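## Task

Pick up the carton marked C36 from the bench and set it down on the counter. Every other carton on the bench has to finish exactly where and how it was. The carton must not topple or be left leaning, or the task fails. It only counts if the carton stays in place by itself, without the robot holding it.

## Robot and tools

Robot: TidyBot++, a wheeled base (0.54 m long, 0.50 m wide, 0.38 m tall) on four driven casters carrying a single seven-joint arm with a two-finger gripper. The shoulder sits 0.12 m ahead of the base centre, 0.68 m above the floor. Two cameras: base_camera (fixed on the base, 644x364) and wrist_camera (fisheye on the hand, 644x476, looks along the fingers). A loose object may occasionally get a brief push from outside.

Frames: the base frame has its origin on the floor below the base centre, x ahead, y to the left, z up. hand_pose is reported in it: the point between the finger pads, with its z axis along the fingers and its y axis the closing direction. The odometry frame is where the base frame was when the scene began; heading is positive to the left, -3.142 to 3.142.

execute_actions: argument "actions" is a list holding zero or one action; an empty list only returns state and images. An action may hold "base", "joints", both, and optionally "speeds"; its motions start together. "base" holds exactly one key, each a relative offset from where the base last measured itself: translate_m (metres, forward positive, -2 to 2), strafe_m (metres, left positive, -2 to 2) or rotate_rad (radians, counter-clockwise from above positive, -6.3 to 6.3). A base move needing more than 8.667 s at its top speed is refused. "joints" maps joint names to absolute targets: joint_1_rad to joint_7_rad in radians and gripper_pos on a 0 (open, about 85 mm gap) to 1 (closed) scale. Ranges: joint_2_rad -2.249 to 2.249, joint_4_rad -2.579 to 2.579, joint_6_rad -2.099 to 2.099; joints 1, 3, 5, 7 take any angle but go the shorter way, so turn them in steps under half a turn. joint_1_rad positive turns the arm clockwise from above, opposite to rotate_rad. With joint_7_rad at 1.57 and the hand pointing down, the fingers open sideways (left/right). "speeds" caps top speeds for this action only: translate_m and strafe_m 0.05 to 0.5 m/s, rotate_rad 0.1 to 1.57 rad/s (the maxima are the defaults). "cameras" picks images: base_camera, wrist_camera or all; omitted or null gives all, [] gives none. Unknown keys or out-of-range values refuse the whole call with no motion. A joint left out of an action may still be driving toward an earlier target. No action runs beyond 15 s.

Arm geometry: upper arm 0.42 m, forearm 0.31 m, hand 0.31 m to the hand point. With joint_1_rad 0, joint_3_rad 3.14 and joint_5_rad 0 (near the start) the arm moves in the base's x-z plane; segment tilts from vertical, forward positive, are joint_2, joint_2 - joint_4, and joint_2 - joint_4 - joint_6; sum length*sin for reach ahead of the shoulder and length*cos for height above it. The arm begins folded, hand down. A downward hand reaches at most about 0.94 m high, only near the base. Closed fingertips reach about 20 mm beyond the hand point.

wait: seconds from 0 to 10; commands nothing new, returns the same report. zoom_image: camera (base_camera or wrist_camera) and region [x0, y0, x1, y1] in pixels of that camera's latest full image, at most 504x504. read_manual: optional section "licences"; only licence text, moves nothing. finished_scene: scene = the current scene's integer number; ends it irreversibly once the robot has held the last command, reports success and gives the next task.

Result lines: joint_positions (readings), hand_pose, base_odometry (wheel-count based, so slip looks like travel; drifts a few cm and degrees over many moves), base_tilt in degrees (forward/right positive, ~1 degree bias), motor_effort in percent of maximum with the peak of the last action in brackets (biased and noisy), on_its_own (motion not commanded by this call), pictures (order of the images). base_status/joint_status: "done" (for the base, only that the wheels turned the amount asked, maybe short if blocked), "off_target" (resting off target, maybe still pushing), "contact_stop"/"time_out" (target dropped, holds in place). "joint command not followed" with a "cause:" line means a self-collision check withheld arm targets (gripper still moves); joints may show "not_followed" and be retried later. Gripper at 1 reporting "off_target" means something is held; "done" means empty. "ARM HIT" means the arm struck the base or itself; nothing checks arm against base. MOTOR HOT warns from 60 °C; OVER-TEMPERATURE FAULT at 75 °C lets the arm sink, and joints say "limit_stop_at_motor_heat" (resend targets). A torque sensor over its limit (104.5 N m joints 1-4, 51.3 N m joints 5-7; warnings at 56.7/29.4) freezes the arm and gripper for 10 s and skips the rest of the call; the base keeps going.

Practical notes: friction leaves joints slightly off; correct by sending last command plus (wanted minus read). hand_pose itself can be off 1-2 cm; trust the images. Held loads make the arm sag; while holding, never send a joint its current reading. Holding loads heats motors, even while thinking. The robot keeps holding its last command during thinking time.

Avoid: dropping or slamming cartons, disturbing the other cartons, driving the base with the arm snagged high (can tip the robot), horizontal shoves on a raised hand, driving into obstacles (the base keeps pushing), and leaving the carton resting on the gripper at the end. Faster robot motion is better.

Each tool is called after ">>>" as name(argument=value, ...), one argument or row to a line, values as JSON.

## Session

>>> execute_actions(
  actions=[],
)

Scene clock: 0.00 s.
base_odometry: x=+0.000 y=+0.000 heading=+0.000 (m, m, rad; odometry frame)
base_tilt: forward=-0.4 right=-1.0 (deg)
base_status: not commanded
joint_positions: joint_1_rad=-0.033 joint_2_rad=-0.377 joint_3_rad=+3.133 joint_4_rad=-2.530 joint_5_rad=+0.003 joint_6_rad=-0.864 joint_7_rad=+1.588 gripper_pos=+0.000
joint_status: not commanded
motor_effort: joint_1_rad=-1 joint_2_rad=-1 joint_3_rad=+1 joint_4_rad=+13 joint_5_rad=+0 joint_6_rad=+0 joint_7_rad=+1 (%)
hand_pose: x=+0.2652 y=+0.0063 z=+0.5912 quat_wxyz=(+0.002, +0.998, +0.030, +0.062) (m; base frame)
pictures: base_camera, wrist_camera
Images, in order (width x height): base_camera 644x364, wrist_camera 644x476.

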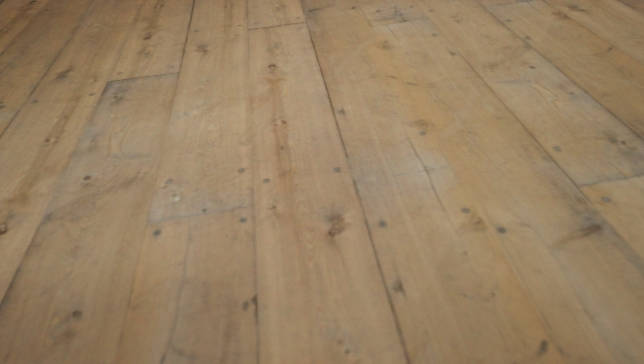

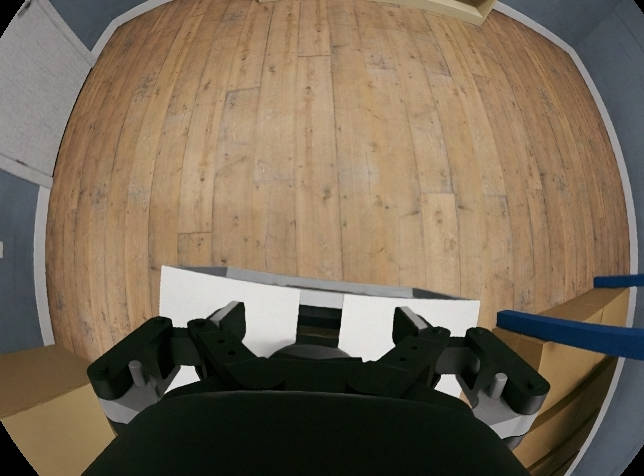

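>>> execute_actions(
  actions=[
    {"joints":{"joint_6_rad":0.3}},
  ],
  cameras=["wrist_camera"],
)

>>> execute_actions(
  actions=[
    {"joints":{"joint_1_rad":1.6}},
  ],
  cameras=["wrist_camera"],
)

>>> execute_actions(
  actions=[
    {"joints":{"joint_1_rad":3.1}},
  ],
  cameras=["wrist_camera"],
)

Scene clock: 8.73 s.
base_odometry: x=+0.000 y=+0.000 heading=+0.000 (m, m, rad; odometry frame)
base_tilt: forward=-0.4 right=-1.1 (deg)
base_status: not commanded
joint_positions: joint_1_rad=-0.033 joint_2_rad=-0.377 joint_3_rad=+3.133 joint_4_rad=-2.530 joint_5_rad=+0.003 joint_6_rad=+0.293 joint_7_rad=+1.588 gripper_pos=+0.000
joint_status: all done
motor_effort: joint_1_rad=-2(0) joint_2_rad=-7(6) joint_3_rad=+1(1) joint_4_rad=+22(22) joint_5_rad=+0(0) joint_6_rad=+9(9) joint_7_rad=-1(0) (%)
hand_pose: x=+0.5244 y=+0.0187 z=+0.8113 quat_wxyz=(-0.005, +0.801, +0.026, +0.598) (m; base frame)
pictures: wrist_camera
Images, in order (width x height): wrist_camera 644x476.

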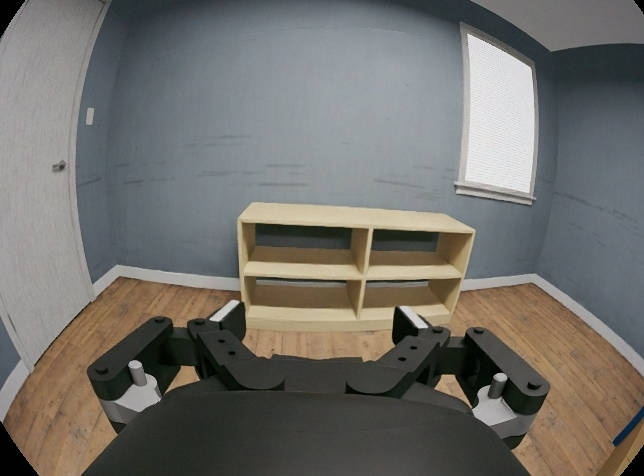

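Scene clock: 11.57 s.
base_odometry: x=+0.000 y=+0.000 heading=+0.000 (m, m, rad; odometry frame)
base_tilt: forward=-0.4 right=-1.0 (deg)
base_status: not commanded
joint_positions: joint_1_rad=+1.576 joint_2_rad=-0.377 joint_3_rad=+3.133 joint_4_rad=-2.530 joint_5_rad=+0.003 joint_6_rad=+0.293 joint_7_rad=+1.588 gripper_pos=+0.000
joint_status: all done
motor_effort: joint_1_rad=+0(1) joint_2_rad=-7(6) joint_3_rad=+1(1) joint_4_rad=+21(21) joint_5_rad=+0(0) joint_6_rad=+9(9) joint_7_rad=+1(1) (%)
hand_pose: x=+0.1220 y=-0.4059 z=+0.8113 quat_wxyz=(+0.427, +0.574, -0.560, +0.418) (m; base frame)
pictures: wrist_camera
Images, in order (width x height): wrist_camera 644x476.

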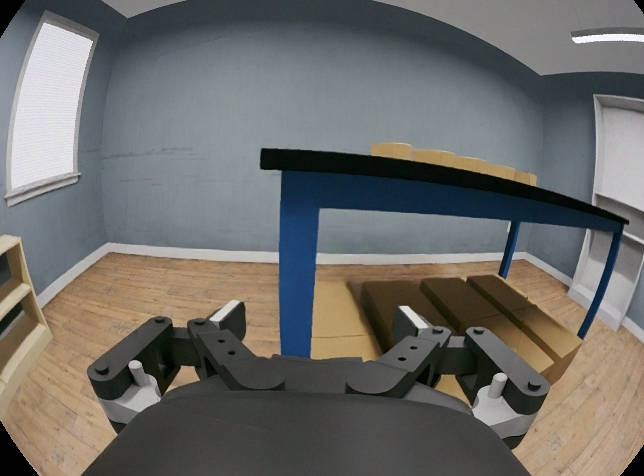

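Scene clock: 14.30 s.
base_odometry: x=+0.000 y=+0.000 heading=+0.000 (m, m, rad; odometry frame)
base_tilt: forward=-0.4 right=-1.0 (deg)
base_status: not commanded
joint_positions: joint_1_rad=+3.076 joint_2_rad=-0.377 joint_3_rad=+3.133 joint_4_rad=-2.530 joint_5_rad=+0.003 joint_6_rad=+0.293 joint_7_rad=+1.588 gripper_pos=+0.000
joint_status: all done
motor_effort: joint_1_rad=+0(2) joint_2_rad=-7(7) joint_3_rad=+0(1) joint_4_rad=+22(22) joint_5_rad=+0(0) joint_6_rad=+9(9) joint_7_rad=+0(0) (%)
hand_pose: x=-0.2856 y=-0.0317 z=+0.8113 quat_wxyz=(+0.598, +0.039, -0.801, +0.015) (m; base frame)
pictures: wrist_camera
Images, in order (width x height): wrist_camera 644x476.

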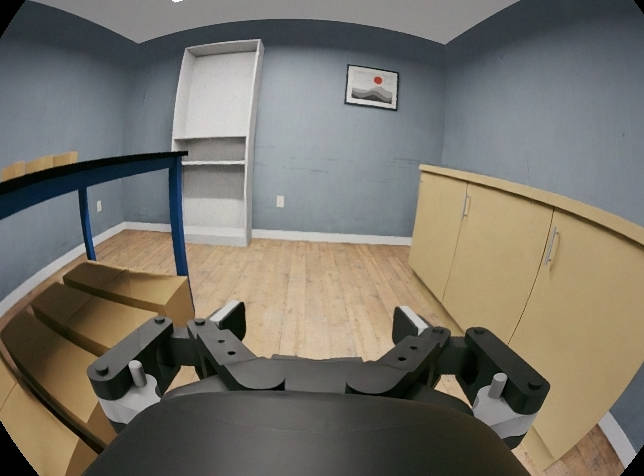

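>>> execute_actions(
  actions=[
    {"joints":{"joint_2_rad":-0.3,"joint_4_rad":-1.0,"joint_6_rad":-1.3}},
  ],
  cameras=[],
)

>>> execute_actions(
  actions=[
    {"joints":{"joint_1_rad":1.9}},
  ],
)

Scene clock: 24.00 s.
base_odometry: x=+0.000 y=+0.000 heading=+0.000 (m, m, rad; odometry frame)
base_tilt: forward=-0.4 right=-1.1 (deg)
base_status: not commanded
joint_positions: joint_1_rad=+3.076 joint_2_rad=-0.327 joint_3_rad=+3.133 joint_4_rad=-1.023 joint_5_rad=+0.003 joint_6_rad=-1.271 joint_7_rad=+1.588 gripper_pos=+0.000
joint_status: all done
motor_effort: joint_1_rad=-1(0) joint_2_rad=-5(11) joint_3_rad=+0(1) joint_4_rad=+18(25) joint_5_rad=+0(0) joint_6_rad=+8(9) joint_7_rad=+1(1) (%)
hand_pose: x=-0.2336 y=-0.0277 z=+1.2012 quat_wxyz=(+0.554, +0.038, -0.832, +0.013) (m; base frame)
pictures: none
No camera images: the call's "cameras" was empty. Leave "cameras" out to get every camera's image.

Scene clock: 26.47 s.
base_odometry: x=+0.000 y=+0.000 heading=+0.000 (m, m, rad; odometry frame)
base_tilt: forward=-0.4 right=-1.0 (deg)
base_status: not commanded
joint_positions: joint_1_rad=+1.924 joint_2_rad=-0.326 joint_3_rad=+3.133 joint_4_rad=-1.023 joint_5_rad=+0.003 joint_6_rad=-1.271 joint_7_rad=+1.588 gripper_pos=+0.000
joint_status: all done
motor_effort: joint_1_rad=+0(1) joint_2_rad=-5(5) joint_3_rad=+0(1) joint_4_rad=+18(18) joint_5_rad=+0(0) joint_6_rad=+8(9) joint_7_rad=+1(1) (%)
hand_pose: x=+0.0008 y=-0.3338 z=+1.2009 quat_wxyz=(+0.457, +0.485, -0.677, +0.312) (m; base frame)
pictures: base_camera, wrist_camera
Images, in order (width x height): base_camera 644x364, wrist_camera 644x476.

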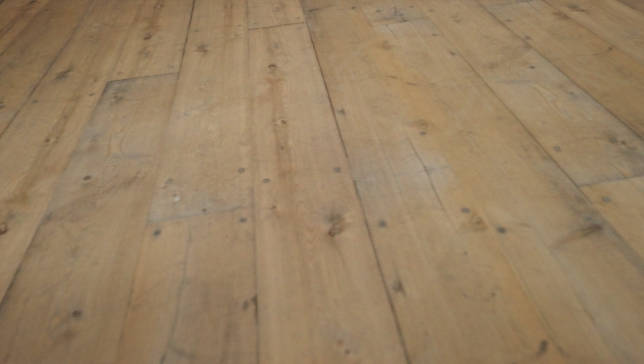

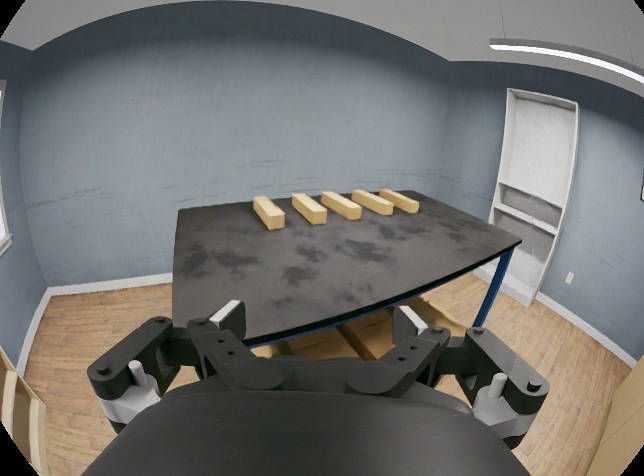

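>>> zoom_image(
  camera="wrist_camera",
  region=[240, 170, 440, 250],
)

Region (240, 170, 440, 250) of wrist_camera's 644x476 image, scaled by 2.520; it fills the top 202 rows of this view, and the rest is white.

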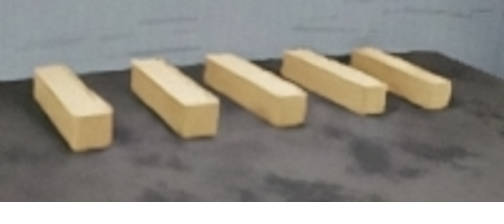

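>>> execute_actions(
  actions=[
    {"base":{"translate_m":0.9},"joints":{"joint_1_rad":0.3}},
  ],
  cameras=[],
)

>>> execute_actions(
  actions=[
    {"base":{"strafe_m":-1.3},"joints":{"joint_1_rad":1.57}},
  ],
)

Scene clock: 51.93 s.
base_odometry: x=+0.900 y=+0.000 heading=+0.000 (m, m, rad; odometry frame)
base_tilt: forward=-0.3 right=-1.1 (deg)
base_status: done
joint_positions: joint_1_rad=+0.324 joint_2_rad=-0.310 joint_3_rad=+3.133 joint_4_rad=-1.023 joint_5_rad=+0.003 joint_6_rad=-1.272 joint_7_rad=+1.588 gripper_pos=+0.000
joint_status: all done
motor_effort: joint_1_rad=-1(0) joint_2_rad=-6(8) joint_3_rad=+1(2) joint_4_rad=+18(19) joint_5_rad=+0(1) joint_6_rad=+9(9) joint_7_rad=+1(0) (%)
hand_pose: x=+0.4638 y=-0.1108 z=+1.1950 quat_wxyz=(+0.093, +0.828, -0.124, +0.539) (m; base frame)
pictures: none
No camera images: the call's "cameras" was empty. Leave "cameras" out to get every camera's image.

Scene clock: 55.90 s.
base_odometry: x=+0.901 y=-1.300 heading=+0.000 (m, m, rad; odometry frame)
base_tilt: forward=-0.4 right=-1.0 (deg)
base_status: done
joint_positions: joint_1_rad=+1.546 joint_2_rad=-0.305 joint_3_rad=+3.133 joint_4_rad=-1.022 joint_5_rad=+0.003 joint_6_rad=-1.274 joint_7_rad=+1.588 gripper_pos=+0.000
joint_status: all done
motor_effort: joint_1_rad=+0(2) joint_2_rad=-6(9) joint_3_rad=+1(2) joint_4_rad=+18(19) joint_5_rad=+0(1) joint_6_rad=+8(9) joint_7_rad=+2(0) (%)
hand_pose: x=+0.1327 y=-0.3641 z=+1.1932 quat_wxyz=(+0.384, +0.608, -0.578, +0.386) (m; base frame)
pictures: base_camera, wrist_camera
Images, in order (width x height): base_camera 644x364, wrist_camera 644x476.

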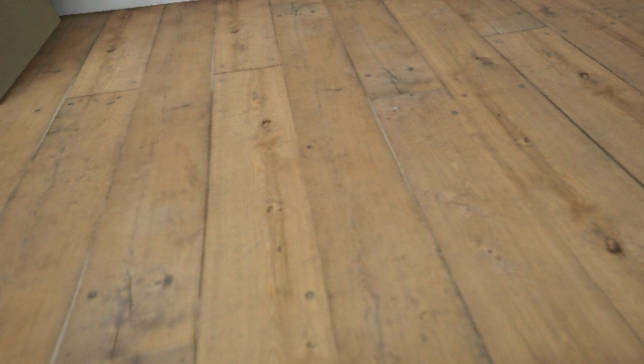

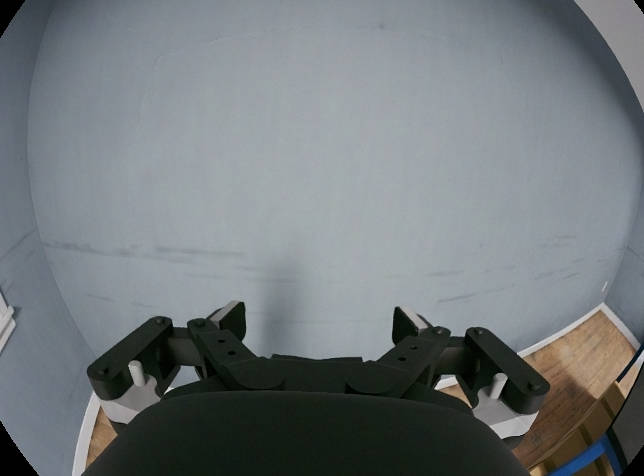

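>>> execute_actions(
  actions=[
    {"joints":{"joint_1_rad":2.9}},
  ],
  cameras=["wrist_camera"],
)

Scene clock: 60.53 s.
base_odometry: x=+0.901 y=-1.300 heading=+0.000 (m, m, rad; odometry frame)
base_tilt: forward=-0.4 right=-1.0 (deg)
base_status: not commanded
joint_positions: joint_1_rad=+2.876 joint_2_rad=-0.305 joint_3_rad=+3.133 joint_4_rad=-1.022 joint_5_rad=+0.003 joint_6_rad=-1.274 joint_7_rad=+1.588 gripper_pos=+0.000
joint_status: all done
motor_effort: joint_1_rad=+0(2) joint_2_rad=-6(6) joint_3_rad=+0(1) joint_4_rad=+18(18) joint_5_rad=+0(0) joint_6_rad=+9(9) joint_7_rad=+1(1) (%)
hand_pose: x=-0.2314 y=-0.1001 z=+1.1932 quat_wxyz=(+0.540, +0.122, -0.830, +0.067) (m; base frame)
pictures: wrist_camera
Images, in order (width x height): wrist_camera 644x476.

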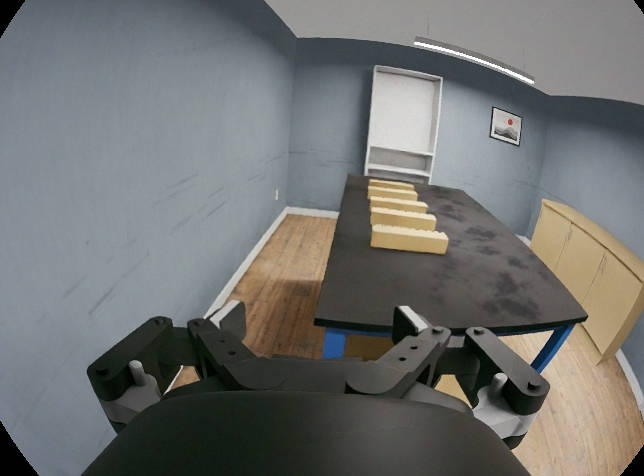

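>>> execute_actions(
  actions=[
    {"base":{"strafe_m":-0.68}},
  ],
  cameras=[],
)

>>> execute_actions(
  actions=[
    {"base":{"rotate_rad":1.571},"joints":{"joint_1_rad":1.4}},
  ],
  cameras=[],
)

>>> execute_actions(
  actions=[
    {"base":{"strafe_m":1.0},"joints":{"joint_1_rad":0.0}},
  ],
)

Scene clock: 75.63 s.
base_odometry: x=+0.901 y=-1.958 heading=+0.008 (m, m, rad; odometry frame)
base_tilt: forward=-0.3 right=-1.1 (deg)
base_status: strafe_m time_out (by the wheels' count: -0.658 of -0.680)
joint_positions: joint_1_rad=+2.879 joint_2_rad=-0.304 joint_3_rad=+3.130 joint_4_rad=-1.020 joint_5_rad=+0.002 joint_6_rad=-1.276 joint_7_rad=+1.588 gripper_pos=+0.000
joint_status: not commanded
motor_effort: joint_1_rad=+0(4) joint_2_rad=-7(14) joint_3_rad=+1(13) joint_4_rad=+18(21) joint_5_rad=+0(6) joint_6_rad=+8(9) joint_7_rad=+0(0) (%)
hand_pose: x=-0.2312 y=-0.1007 z=+1.1932 quat_wxyz=(+0.540, +0.122, -0.830, +0.067) (m; base frame)
pictures: none
No camera images: the call's "cameras" was empty. Leave "cameras" out to get every camera's image.

not run: a stop came earlier in this reply.

not run: a stop came earlier in this reply.

>>> execute_actions(
  actions=[
    {"base":{"strafe_m":0.1},"joints":{"joint_6_rad":-1.7}},
  ],
)

Scene clock: 80.10 s.
base_odometry: x=+0.901 y=-1.858 heading=+0.007 (m, m, rad; odometry frame)
base_tilt: forward=-0.3 right=-1.1 (deg)
base_status: done
joint_positions: joint_1_rad=+2.879 joint_2_rad=-0.304 joint_3_rad=+3.130 joint_4_rad=-1.020 joint_5_rad=+0.002 joint_6_rad=-1.693 joint_7_rad=+1.588 gripper_pos=+0.000
joint_status: all done
motor_effort: joint_1_rad=+0(0) joint_2_rad=-4(7) joint_3_rad=+0(3) joint_4_rad=+16(18) joint_5_rad=+0(1) joint_6_rad=+6(8) joint_7_rad=+0(1) (%)
hand_pose: x=-0.1582 y=-0.0798 z=+1.0891 quat_wxyz=(+0.356, +0.135, -0.924, +0.043) (m; base frame)
pictures: base_camera, wrist_camera
Images, in order (width x height): base_camera 644x364, wrist_camera 644x476.

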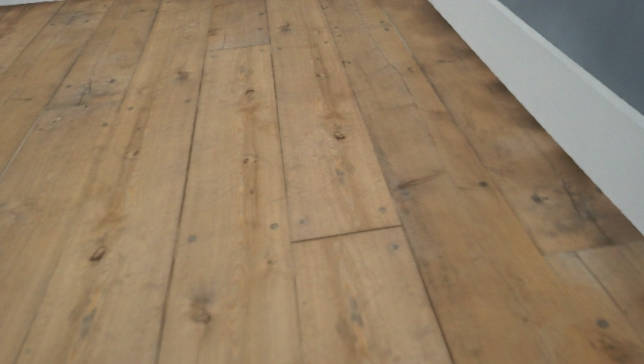

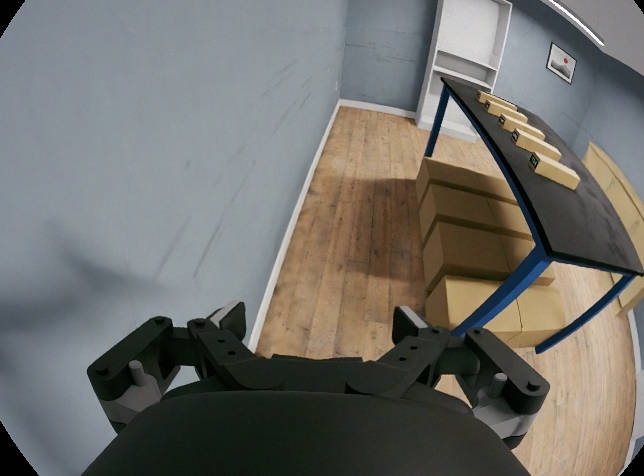

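>>> zoom_image(
  camera="wrist_camera",
  region=[460, 70, 600, 200],
)

>>> execute_actions(
  actions=[
    {"base":{"translate_m":-0.9},"joints":{"joint_1_rad":-1.6,"joint_6_rad":-1.45},"speeds":{"translate_m":0.3}},
  ],
)

Region (460, 70, 600, 200) of wrist_camera's 644x476 image, scaled by 3.600; it fills the top 468 rows of this view, and the rest is white.

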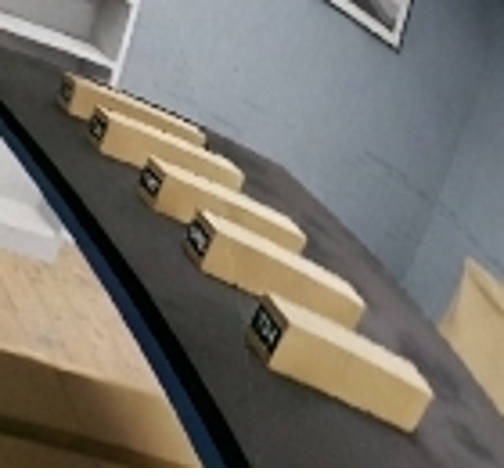

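Scene clock: 103.87 s.
base_odometry: x=+0.000 y=-1.864 heading=+0.007 (m, m, rad; odometry frame)
base_tilt: forward=-0.3 right=-1.0 (deg)
base_status: done
joint_positions: joint_1_rad=+4.659 joint_2_rad=-0.304 joint_3_rad=+3.130 joint_4_rad=-1.019 joint_5_rad=+0.002 joint_6_rad=-1.480 joint_7_rad=+1.588 gripper_pos=+0.000
joint_status: all done
motor_effort: joint_1_rad=+0(0) joint_2_rad=-5(6) joint_3_rad=+0(2) joint_4_rad=+17(17) joint_5_rad=+0(1) joint_6_rad=+8(8) joint_7_rad=+0(0) (%)
hand_pose: x=+0.0954 y=+0.3317 z=+1.1387 quat_wxyz=(+0.328, -0.603, -0.655, -0.317) (m; base frame)
pictures: base_camera, wrist_camera
Images, in order (width x height): base_camera 644x364, wrist_camera 644x476.

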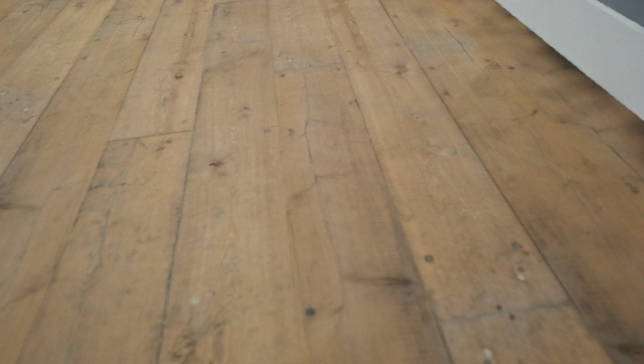

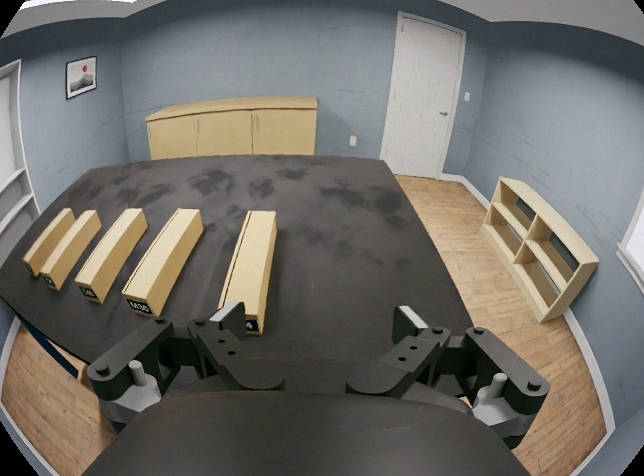

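>>> execute_actions(
  actions=[
    {"base":{"rotate_rad":0.11}},
  ],
  cameras=[],
)

>>> execute_actions(
  actions=[
    {"base":{"strafe_m":-0.1}},
  ],
)

Scene clock: 116.13 s.
base_odometry: x=+0.000 y=-1.864 heading=+0.117 (m, m, rad; odometry frame)
base_tilt: forward=-0.4 right=-1.1 (deg)
base_status: done
joint_positions: joint_1_rad=+4.660 joint_2_rad=-0.304 joint_3_rad=+3.130 joint_4_rad=-1.019 joint_5_rad=+0.002 joint_6_rad=-1.480 joint_7_rad=+1.588 gripper_pos=+0.000
joint_status: not commanded
motor_effort: joint_1_rad=+0(1) joint_2_rad=-5(7) joint_3_rad=+1(1) joint_4_rad=+17(18) joint_5_rad=+0(1) joint_6_rad=+8(8) joint_7_rad=+1(0) (%)
hand_pose: x=+0.0956 y=+0.3317 z=+1.1387 quat_wxyz=(+0.328, -0.603, -0.654, -0.317) (m; base frame)
pictures: none
No camera images: the call's "cameras" was empty. Leave "cameras" out to get every camera's image.

Scene clock: 117.40 s.
base_odometry: x=+0.012 y=-1.964 heading=+0.118 (m, m, rad; odometry frame)
base_tilt: forward=-0.4 right=-1.0 (deg)
base_status: done
joint_positions: joint_1_rad=+4.660 joint_2_rad=-0.306 joint_3_rad=+3.130 joint_4_rad=-1.019 joint_5_rad=+0.002 joint_6_rad=-1.478 joint_7_rad=+1.588 gripper_pos=+0.000
joint_status: not commanded
motor_effort: joint_1_rad=+0(1) joint_2_rad=-5(11) joint_3_rad=+1(2) joint_4_rad=+17(19) joint_5_rad=+0(0) joint_6_rad=+8(8) joint_7_rad=+0(1) (%)
hand_pose: x=+0.0957 y=+0.3312 z=+1.1399 quat_wxyz=(+0.329, -0.603, -0.654, -0.318) (m; base frame)
pictures: base_camera, wrist_camera
Images, in order (width x height): base_camera 644x364, wrist_camera 644x476.

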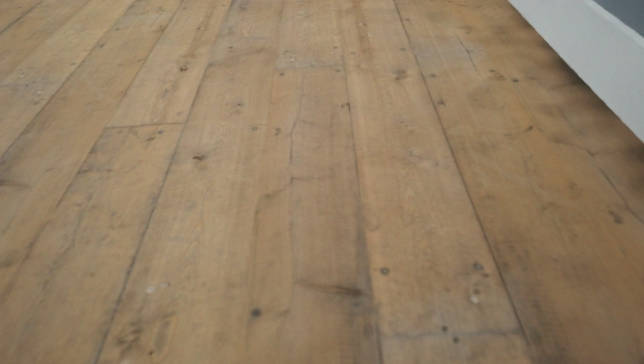

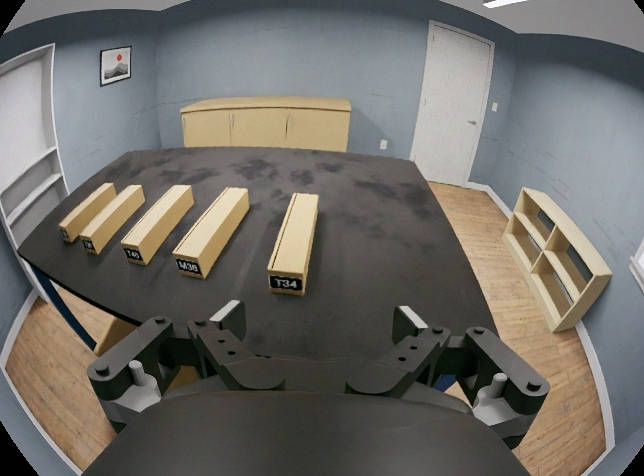

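>>> execute_actions(
  actions=[
    {"base":{"translate_m":-0.5},"speeds":{"translate_m":0.3}},
  ],
)

>>> zoom_image(
  camera="wrist_camera",
  region=[100, 180, 460, 330],
)

Scene clock: 128.53 s.
base_odometry: x=-0.485 y=-2.023 heading=+0.118 (m, m, rad; odometry frame)
base_tilt: forward=-0.4 right=-1.1 (deg)
base_status: done
joint_positions: joint_1_rad=+4.660 joint_2_rad=-0.306 joint_3_rad=+3.130 joint_4_rad=-1.019 joint_5_rad=+0.002 joint_6_rad=-1.478 joint_7_rad=+1.588 gripper_pos=+0.000
joint_status: not commanded
motor_effort: joint_1_rad=+0(0) joint_2_rad=-4(7) joint_3_rad=+0(2) joint_4_rad=+17(18) joint_5_rad=+0(1) joint_6_rad=+8(8) joint_7_rad=+0(1) (%)
hand_pose: x=+0.0958 y=+0.3312 z=+1.1399 quat_wxyz=(+0.329, -0.603, -0.654, -0.318) (m; base frame)
pictures: base_camera, wrist_camera
Images, in order (width x height): base_camera 644x364, wrist_camera 644x476.

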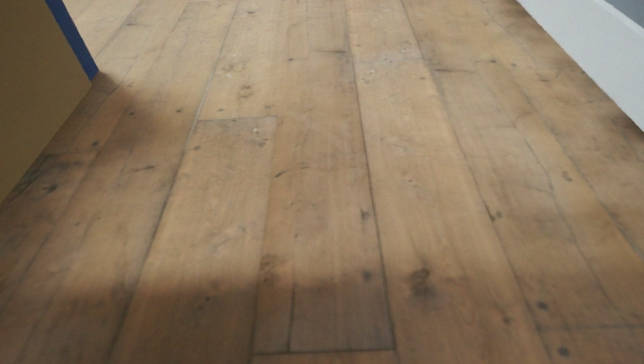

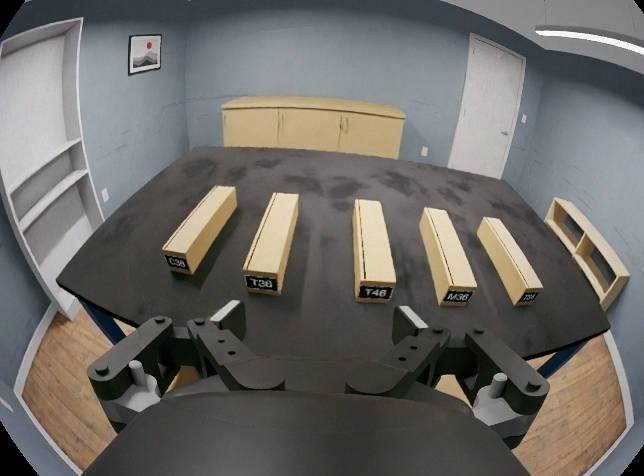

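Region (100, 180, 460, 330) of wrist_camera's 644x476 image, scaled by 1.400; it fills the top 210 rows of this view, and the rest is white.

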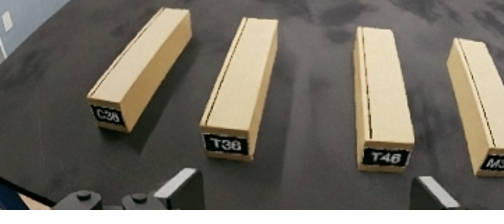

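>>> execute_actions(
  actions=[
    {"base":{"translate_m":-0.32},"speeds":{"translate_m":0.3}},
  ],
)

Scene clock: 135.83 s.
base_odometry: x=-0.803 y=-2.061 heading=+0.118 (m, m, rad; odometry frame)
base_tilt: forward=-0.3 right=-1.1 (deg)
base_status: done
joint_positions: joint_1_rad=+4.660 joint_2_rad=-0.306 joint_3_rad=+3.130 joint_4_rad=-1.019 joint_5_rad=+0.002 joint_6_rad=-1.478 joint_7_rad=+1.588 gripper_pos=+0.000
joint_status: not commanded
motor_effort: joint_1_rad=+0(1) joint_2_rad=-5(5) joint_3_rad=+0(2) joint_4_rad=+17(17) joint_5_rad=+0(1) joint_6_rad=+8(8) joint_7_rad=+1(0) (%)
hand_pose: x=+0.0959 y=+0.3312 z=+1.1399 quat_wxyz=(+0.329, -0.603, -0.654, -0.318) (m; base frame)
pictures: base_camera, wrist_camera
Images, in order (width x height): base_camera 644x364, wrist_camera 644x476.

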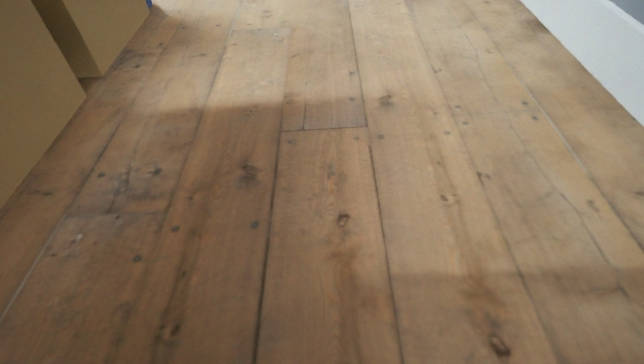

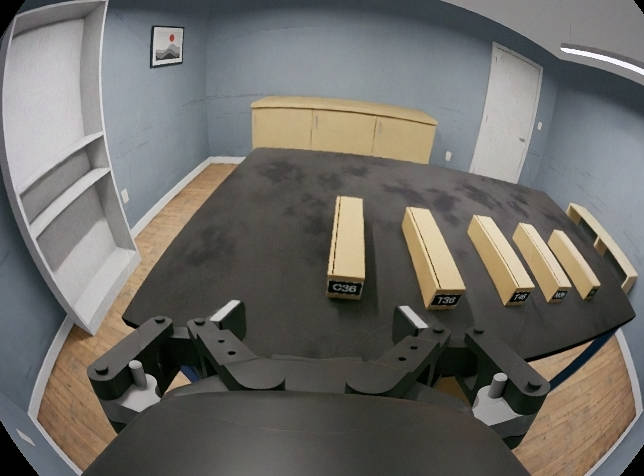

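>>> execute_actions(
  actions=[
    {"base":{"strafe_m":0.08},"joints":{"joint_1_rad":-1.54,"joint_2_rad":0.374,"joint_4_rad":-0.423,"joint_6_rad":-1.70},"speeds":{"strafe_m":0.1}},
  ],
)

Scene clock: 155.73 s.
base_odometry: x=-0.812 y=-1.981 heading=+0.119 (m, m, rad; odometry frame)
base_tilt: forward=-0.3 right=-1.1 (deg)
base_status: done
joint_positions: joint_1_rad=+4.717 joint_2_rad=+0.366 joint_3_rad=+3.130 joint_4_rad=-0.451 joint_5_rad=+0.002 joint_6_rad=-1.669 joint_7_rad=+1.588 gripper_pos=+0.000
joint_status: all done
motor_effort: joint_1_rad=+0(0) joint_2_rad=-31(34) joint_3_rad=+0(1) joint_4_rad=+18(19) joint_5_rad=+0(0) joint_6_rad=+6(8) joint_7_rad=+0(1) (%)
hand_pose: x=+0.1164 y=+0.5691 z=+1.0435 quat_wxyz=(+0.227, -0.662, -0.676, -0.228) (m; base frame)
pictures: base_camera, wrist_camera
Images, in order (width x height): base_camera 644x364, wrist_camera 644x476.

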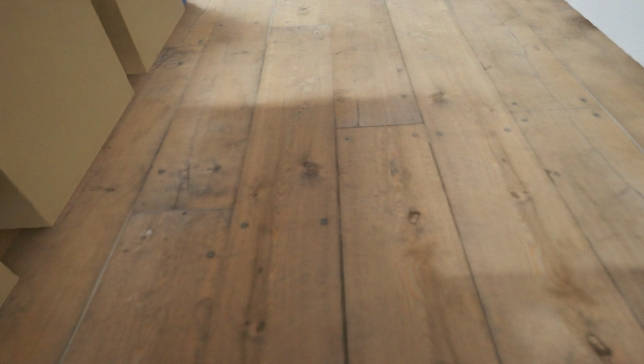

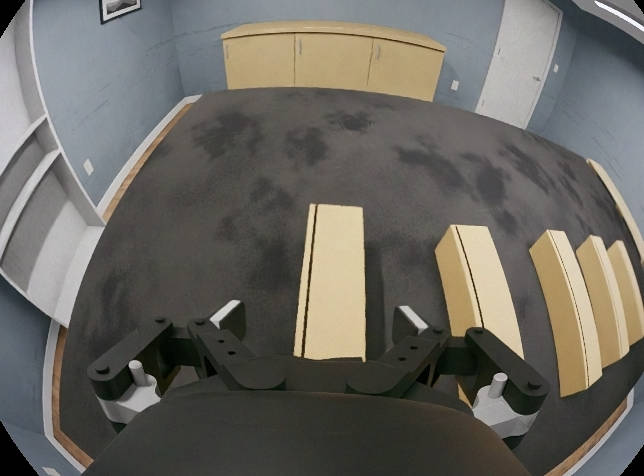

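>>> execute_actions(
  actions=[
    {"base":{"translate_m":0.013},"joints":{"joint_2_rad":0.25,"joint_4_rad":-0.80,"joint_6_rad":-1.45},"speeds":{"translate_m":0.05}},
  ],
  cameras=["wrist_camera"],
)

Scene clock: 166.57 s.
base_odometry: x=-0.799 y=-1.979 heading=+0.119 (m, m, rad; odometry frame)
base_tilt: forward=-0.4 right=-1.1 (deg)
base_status: done
joint_positions: joint_1_rad=+4.724 joint_2_rad=+0.277 joint_3_rad=+3.130 joint_4_rad=-0.776 joint_5_rad=+0.002 joint_6_rad=-1.480 joint_7_rad=+1.588 gripper_pos=+0.000
joint_status: all done
motor_effort: joint_1_rad=-1(2) joint_2_rad=-30(33) joint_3_rad=+0(1) joint_4_rad=+20(20) joint_5_rad=+0(1) joint_6_rad=+6(6) joint_7_rad=+1(1) (%)
hand_pose: x=+0.1194 y=+0.5661 z=+0.9868 quat_wxyz=(+0.210, -0.669, -0.680, -0.213) (m; base frame)
pictures: wrist_camera
Images, in order (width x height): wrist_camera 644x476.

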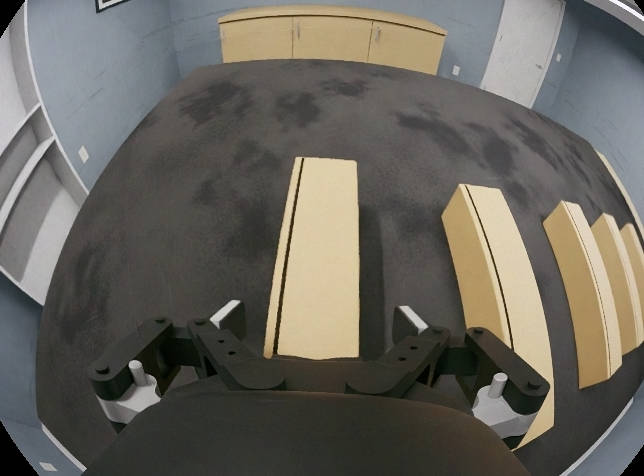

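>>> execute_actions(
  actions=[
    {"joints":{"joint_2_rad":0.165,"joint_4_rad":-1.09,"joint_6_rad":-1.21}},
  ],
  cameras=["wrist_camera"],
)

Scene clock: 171.10 s.
base_odometry: x=-0.799 y=-1.979 heading=+0.119 (m, m, rad; odometry frame)
base_tilt: forward=-0.3 right=-1.1 (deg)
base_status: not commanded
joint_positions: joint_1_rad=+4.724 joint_2_rad=+0.193 joint_3_rad=+3.130 joint_4_rad=-1.066 joint_5_rad=+0.002 joint_6_rad=-1.240 joint_7_rad=+1.588 gripper_pos=+0.000
joint_status: all done
motor_effort: joint_1_rad=+0(0) joint_2_rad=-29(30) joint_3_rad=+0(0) joint_4_rad=+21(22) joint_5_rad=+0(0) joint_6_rad=+6(7) joint_7_rad=+0(0) (%)
hand_pose: x=+0.1189 y=+0.5664 z=+0.9419 quat_wxyz=(+0.221, -0.665, -0.676, -0.225) (m; base frame)
pictures: wrist_camera
Images, in order (width x height): wrist_camera 644x476.

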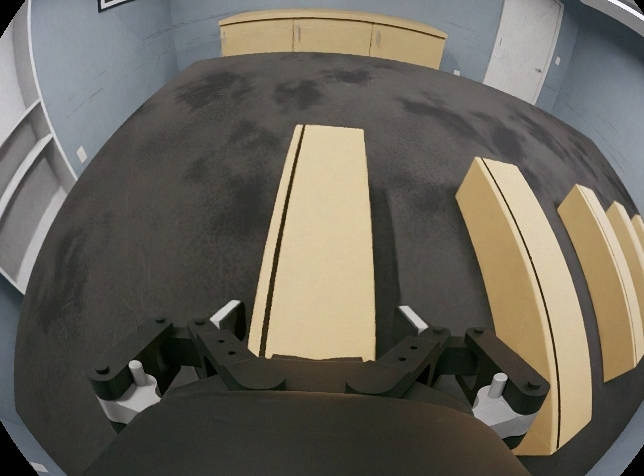

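>>> execute_actions(
  actions=[
    {"joints":{"gripper_pos":1.0}},
  ],
  cameras=["wrist_camera"],
)

Scene clock: 173.87 s.
base_odometry: x=-0.799 y=-1.980 heading=+0.119 (m, m, rad; odometry frame)
base_tilt: forward=-0.4 right=-1.1 (deg)
base_status: not commanded
joint_positions: joint_1_rad=+4.724 joint_2_rad=+0.189 joint_3_rad=+3.130 joint_4_rad=-1.068 joint_5_rad=+0.002 joint_6_rad=-1.238 joint_7_rad=+1.588 gripper_pos=+0.349
joint_status: gripper_pos off_target (ended at +0.349, target +1.000)
motor_effort: joint_1_rad=-1(0) joint_2_rad=-29(29) joint_3_rad=+0(0) joint_4_rad=+22(22) joint_5_rad=+0(0) joint_6_rad=+6(6) joint_7_rad=+1(1) (%)
hand_pose: x=+0.1189 y=+0.5656 z=+0.9435 quat_wxyz=(+0.222, -0.665, -0.676, -0.227) (m; base frame)
pictures: wrist_camera
Images, in order (width x height): wrist_camera 644x476.

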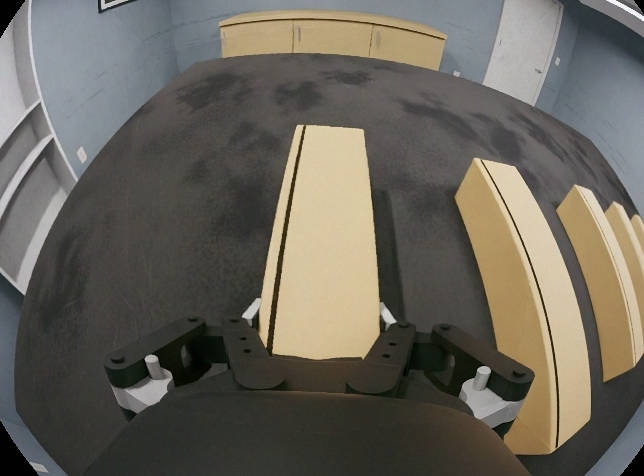

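>>> execute_actions(
  actions=[
    {"joints":{"joint_2_rad":0.22,"joint_4_rad":-0.75,"joint_6_rad":-1.5}},
  ],
  cameras=["wrist_camera"],
)

Scene clock: 182.40 s.
base_odometry: x=-0.799 y=-1.980 heading=+0.119 (m, m, rad; odometry frame)
base_tilt: forward=-0.4 right=-1.1 (deg)
base_status: not commanded
joint_positions: joint_1_rad=+4.724 joint_2_rad=+0.195 joint_3_rad=+3.130 joint_4_rad=-0.775 joint_5_rad=+0.002 joint_6_rad=-1.473 joint_7_rad=+1.588 gripper_pos=+0.349
joint_status: all done
motor_effort: joint_1_rad=+0(0) joint_2_rad=-27(31) joint_3_rad=+0(0) joint_4_rad=+20(23) joint_5_rad=+0(0) joint_6_rad=+6(7) joint_7_rad=+1(0) (%)
hand_pose: x=+0.1191 y=+0.5409 z=+1.0341 quat_wxyz=(+0.240, -0.659, -0.670, -0.244) (m; base frame)
pictures: wrist_camera
Images, in order (width x height): wrist_camera 644x476.

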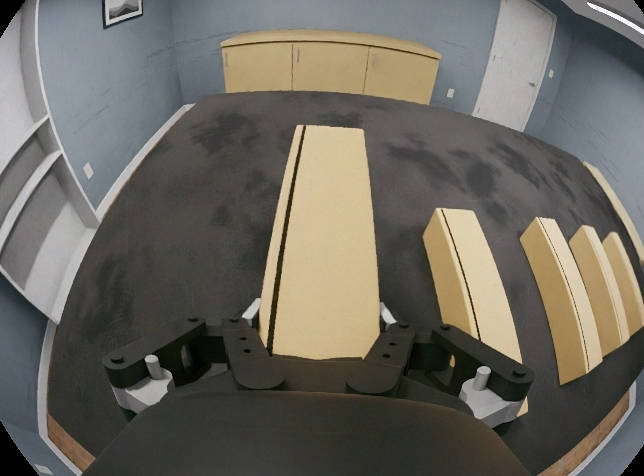

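>>> execute_actions(
  actions=[
    {"joints":{"joint_2_rad":-0.2,"joint_4_rad":-0.8,"joint_6_rad":-1.82}},
  ],
  cameras=[],
)

>>> execute_actions(
  actions=[
    {"base":{"translate_m":1.75},"speeds":{"translate_m":0.4}},
  ],
)

Scene clock: 190.20 s.
base_odometry: x=-0.799 y=-1.980 heading=+0.119 (m, m, rad; odometry frame)
base_tilt: forward=-0.4 right=-1.1 (deg)
base_status: not commanded
joint_positions: joint_1_rad=+4.724 joint_2_rad=-0.205 joint_3_rad=+3.130 joint_4_rad=-0.777 joint_5_rad=+0.002 joint_6_rad=-1.796 joint_7_rad=+1.588 gripper_pos=+0.349
joint_status: all done
motor_effort: joint_1_rad=+0(0) joint_2_rad=-6(31) joint_3_rad=+0(0) joint_4_rad=+15(21) joint_5_rad=+0(0) joint_6_rad=+7(7) joint_7_rad=+0(0) (%)
hand_pose: x=+0.1173 y=+0.3018 z=+1.1352 quat_wxyz=(+0.263, -0.649, -0.660, -0.270) (m; base frame)
pictures: none
No camera images: the call's "cameras" was empty. Leave "cameras" out to get every camera's image.

Scene clock: 195.73 s.
base_odometry: x=+0.938 y=-1.771 heading=+0.119 (m, m, rad; odometry frame)
base_tilt: forward=-0.3 right=-1.1 (deg)
base_status: done
joint_positions: joint_1_rad=+4.724 joint_2_rad=-0.205 joint_3_rad=+3.130 joint_4_rad=-0.777 joint_5_rad=+0.002 joint_6_rad=-1.796 joint_7_rad=+1.588 gripper_pos=+0.349
joint_status: not commanded
motor_effort: joint_1_rad=+0(1) joint_2_rad=-6(8) joint_3_rad=+0(2) joint_4_rad=+15(15) joint_5_rad=+0(1) joint_6_rad=+7(7) joint_7_rad=+0(0) (%)
hand_pose: x=+0.1173 y=+0.3018 z=+1.1351 quat_wxyz=(+0.263, -0.649, -0.660, -0.270) (m; base frame)
pictures: base_camera, wrist_camera
Images, in order (width x height): base_camera 644x364, wrist_camera 644x476.

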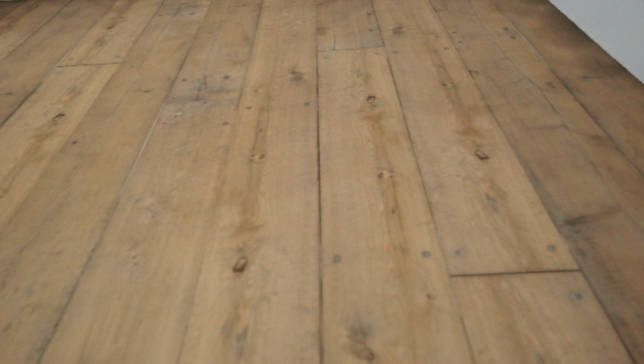

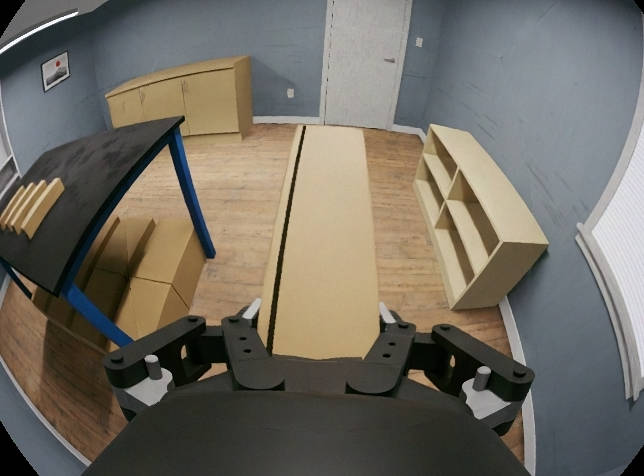

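>>> execute_actions(
  actions=[
    {"base":{"strafe_m":1.8}},
  ],
  cameras=[],
)

>>> execute_actions(
  actions=[
    {"base":{"translate_m":-1.0},"joints":{"joint_6_rad":-1.6}},
  ],
)

Scene clock: 206.40 s.
base_odometry: x=+0.726 y=+0.016 heading=+0.118 (m, m, rad; odometry frame)
base_tilt: forward=-0.4 right=-1.1 (deg)
base_status: done
joint_positions: joint_1_rad=+4.724 joint_2_rad=-0.202 joint_3_rad=+3.130 joint_4_rad=-0.780 joint_5_rad=+0.002 joint_6_rad=-1.797 joint_7_rad=+1.588 gripper_pos=+0.349
joint_status: not commanded
motor_effort: joint_1_rad=-1(1) joint_2_rad=-7(11) joint_3_rad=+1(1) joint_4_rad=+15(16) joint_5_rad=+0(0) joint_6_rad=+7(8) joint_7_rad=+1(1) (%)
hand_pose: x=+0.1173 y=+0.3033 z=+1.1329 quat_wxyz=(+0.261, -0.650, -0.661, -0.268) (m; base frame)
pictures: none
No camera images: the call's "cameras" was empty. Leave "cameras" out to get every camera's image.

Scene clock: 209.77 s.
base_odometry: x=-0.267 y=-0.102 heading=+0.119 (m, m, rad; odometry frame)
base_tilt: forward=-0.3 right=-1.0 (deg)
base_status: done
joint_positions: joint_1_rad=+4.724 joint_2_rad=-0.202 joint_3_rad=+3.130 joint_4_rad=-0.780 joint_5_rad=+0.002 joint_6_rad=-1.614 joint_7_rad=+1.588 gripper_pos=+0.349
joint_status: all done
motor_effort: joint_1_rad=+0(0) joint_2_rad=-7(8) joint_3_rad=+0(2) joint_4_rad=+15(16) joint_5_rad=+0(1) joint_6_rad=+8(8) joint_7_rad=+0(0) (%)
hand_pose: x=+0.1173 y=+0.3407 z=+1.1759 quat_wxyz=(+0.319, -0.624, -0.634, -0.327) (m; base frame)
pictures: base_camera, wrist_camera
Images, in order (width x height): base_camera 644x364, wrist_camera 644x476.

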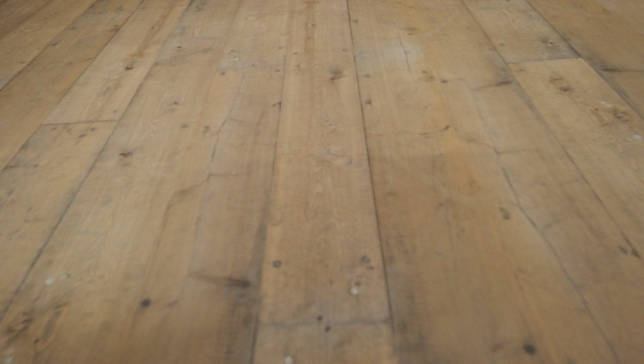

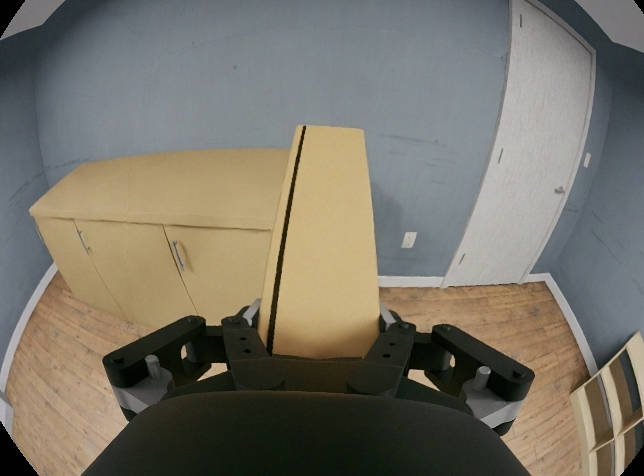

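>>> execute_actions(
  actions=[
    {"base":{"translate_m":-0.6}},
  ],
  cameras=["wrist_camera"],
)

>>> execute_actions(
  actions=[
    {"base":{"strafe_m":0.3}},
  ],
  cameras=["wrist_camera"],
)

Scene clock: 226.40 s.
base_odometry: x=-0.863 y=-0.172 heading=+0.118 (m, m, rad; odometry frame)
base_tilt: forward=-0.3 right=-1.1 (deg)
base_status: done
joint_positions: joint_1_rad=+4.724 joint_2_rad=-0.202 joint_3_rad=+3.130 joint_4_rad=-0.780 joint_5_rad=+0.002 joint_6_rad=-1.614 joint_7_rad=+1.588 gripper_pos=+0.349
joint_status: not commanded
motor_effort: joint_1_rad=+0(0) joint_2_rad=-7(9) joint_3_rad=+0(2) joint_4_rad=+16(16) joint_5_rad=+0(1) joint_6_rad=+8(8) joint_7_rad=+0(1) (%)
hand_pose: x=+0.1173 y=+0.3407 z=+1.1759 quat_wxyz=(+0.319, -0.624, -0.634, -0.327) (m; base frame)
pictures: wrist_camera
Images, in order (width x height): wrist_camera 644x476.

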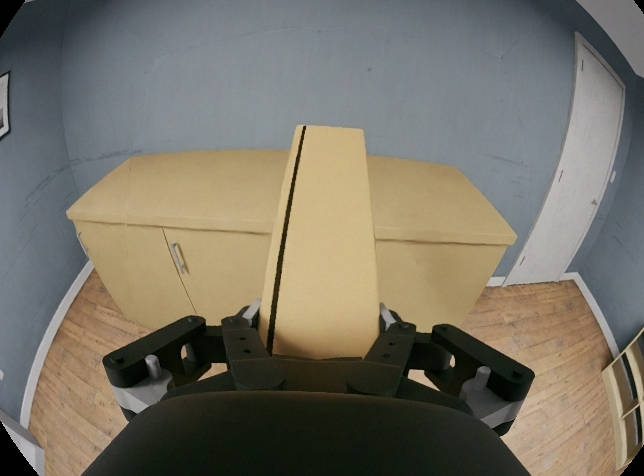

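Scene clock: 228.30 s.
base_odometry: x=-0.898 y=+0.126 heading=+0.119 (m, m, rad; odometry frame)
base_tilt: forward=-0.3 right=-1.0 (deg)
base_status: done
joint_positions: joint_1_rad=+4.724 joint_2_rad=-0.193 joint_3_rad=+3.130 joint_4_rad=-0.782 joint_5_rad=+0.002 joint_6_rad=-1.614 joint_7_rad=+1.588 gripper_pos=+0.349
joint_status: not commanded
motor_effort: joint_1_rad=+0(0) joint_2_rad=-7(12) joint_3_rad=+0(1) joint_4_rad=+15(17) joint_5_rad=+0(1) joint_6_rad=+8(8) joint_7_rad=+0(0) (%)
hand_pose: x=+0.1173 y=+0.3450 z=+1.1721 quat_wxyz=(+0.316, -0.625, -0.636, -0.324) (m; base frame)
pictures: wrist_camera
Images, in order (width x height): wrist_camera 644x476.

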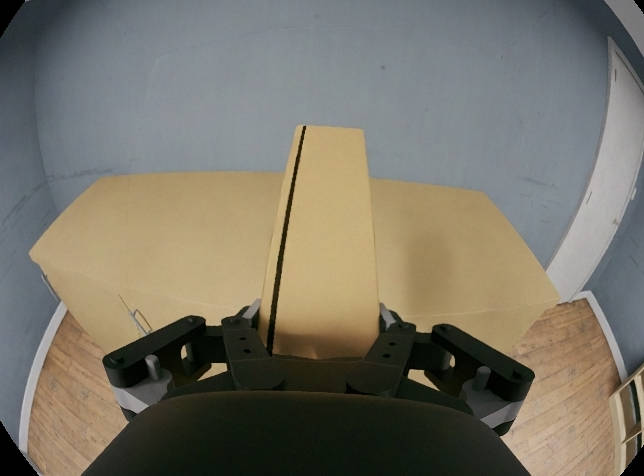

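>>> execute_actions(
  actions=[
    {"base":{"strafe_m":0.2},"speeds":{"strafe_m":0.2}},
  ],
  cameras=[],
)

>>> execute_actions(
  actions=[
    {"joints":{"joint_2_rad":0.295,"joint_4_rad":-0.79,"joint_6_rad":-1.335}},
  ],
)

Scene clock: 237.57 s.
base_odometry: x=-0.922 y=+0.324 heading=+0.119 (m, m, rad; odometry frame)
base_tilt: forward=-0.3 right=-1.1 (deg)
base_status: done
joint_positions: joint_1_rad=+4.724 joint_2_rad=-0.196 joint_3_rad=+3.130 joint_4_rad=-0.783 joint_5_rad=+0.002 joint_6_rad=-1.614 joint_7_rad=+1.588 gripper_pos=+0.349
joint_status: not commanded
motor_effort: joint_1_rad=+0(1) joint_2_rad=-7(12) joint_3_rad=+1(1) joint_4_rad=+16(17) joint_5_rad=+0(0) joint_6_rad=+8(9) joint_7_rad=+0(1) (%)
hand_pose: x=+0.1173 y=+0.3438 z=+1.1728 quat_wxyz=(+0.316, -0.625, -0.636, -0.325) (m; base frame)
pictures: none
No camera images: the call's "cameras" was empty. Leave "cameras" out to get every camera's image.

Scene clock: 239.40 s.
base_odometry: x=-0.922 y=+0.324 heading=+0.119 (m, m, rad; odometry frame)
base_tilt: forward=-0.4 right=-1.2 (deg)
base_status: not commanded
joint_positions: joint_1_rad=+4.724 joint_2_rad=+0.304 joint_3_rad=+3.130 joint_4_rad=-0.783 joint_5_rad=+0.002 joint_6_rad=-1.367 joint_7_rad=+1.588 gripper_pos=+0.349
joint_status: all done
motor_effort: joint_1_rad=+0(0) joint_2_rad=-32(37) joint_3_rad=+0(1) joint_4_rad=+21(22) joint_5_rad=+0(0) joint_6_rad=+7(8) joint_7_rad=+0(1) (%)
hand_pose: x=+0.1196 y=+0.6017 z=+0.9894 quat_wxyz=(+0.237, -0.661, -0.671, -0.240) (m; base frame)
pictures: base_camera, wrist_camera
Images, in order (width x height): base_camera 644x364, wrist_camera 644x476.

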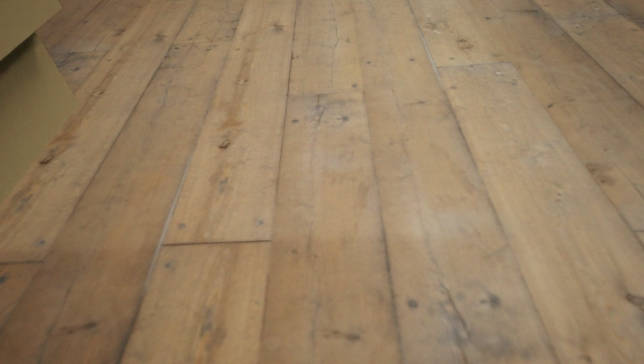

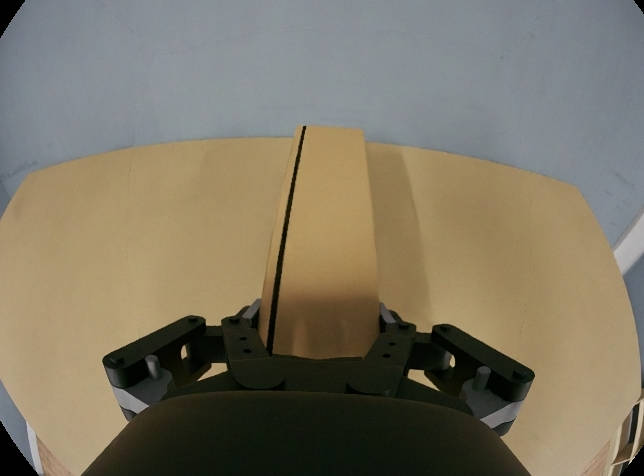

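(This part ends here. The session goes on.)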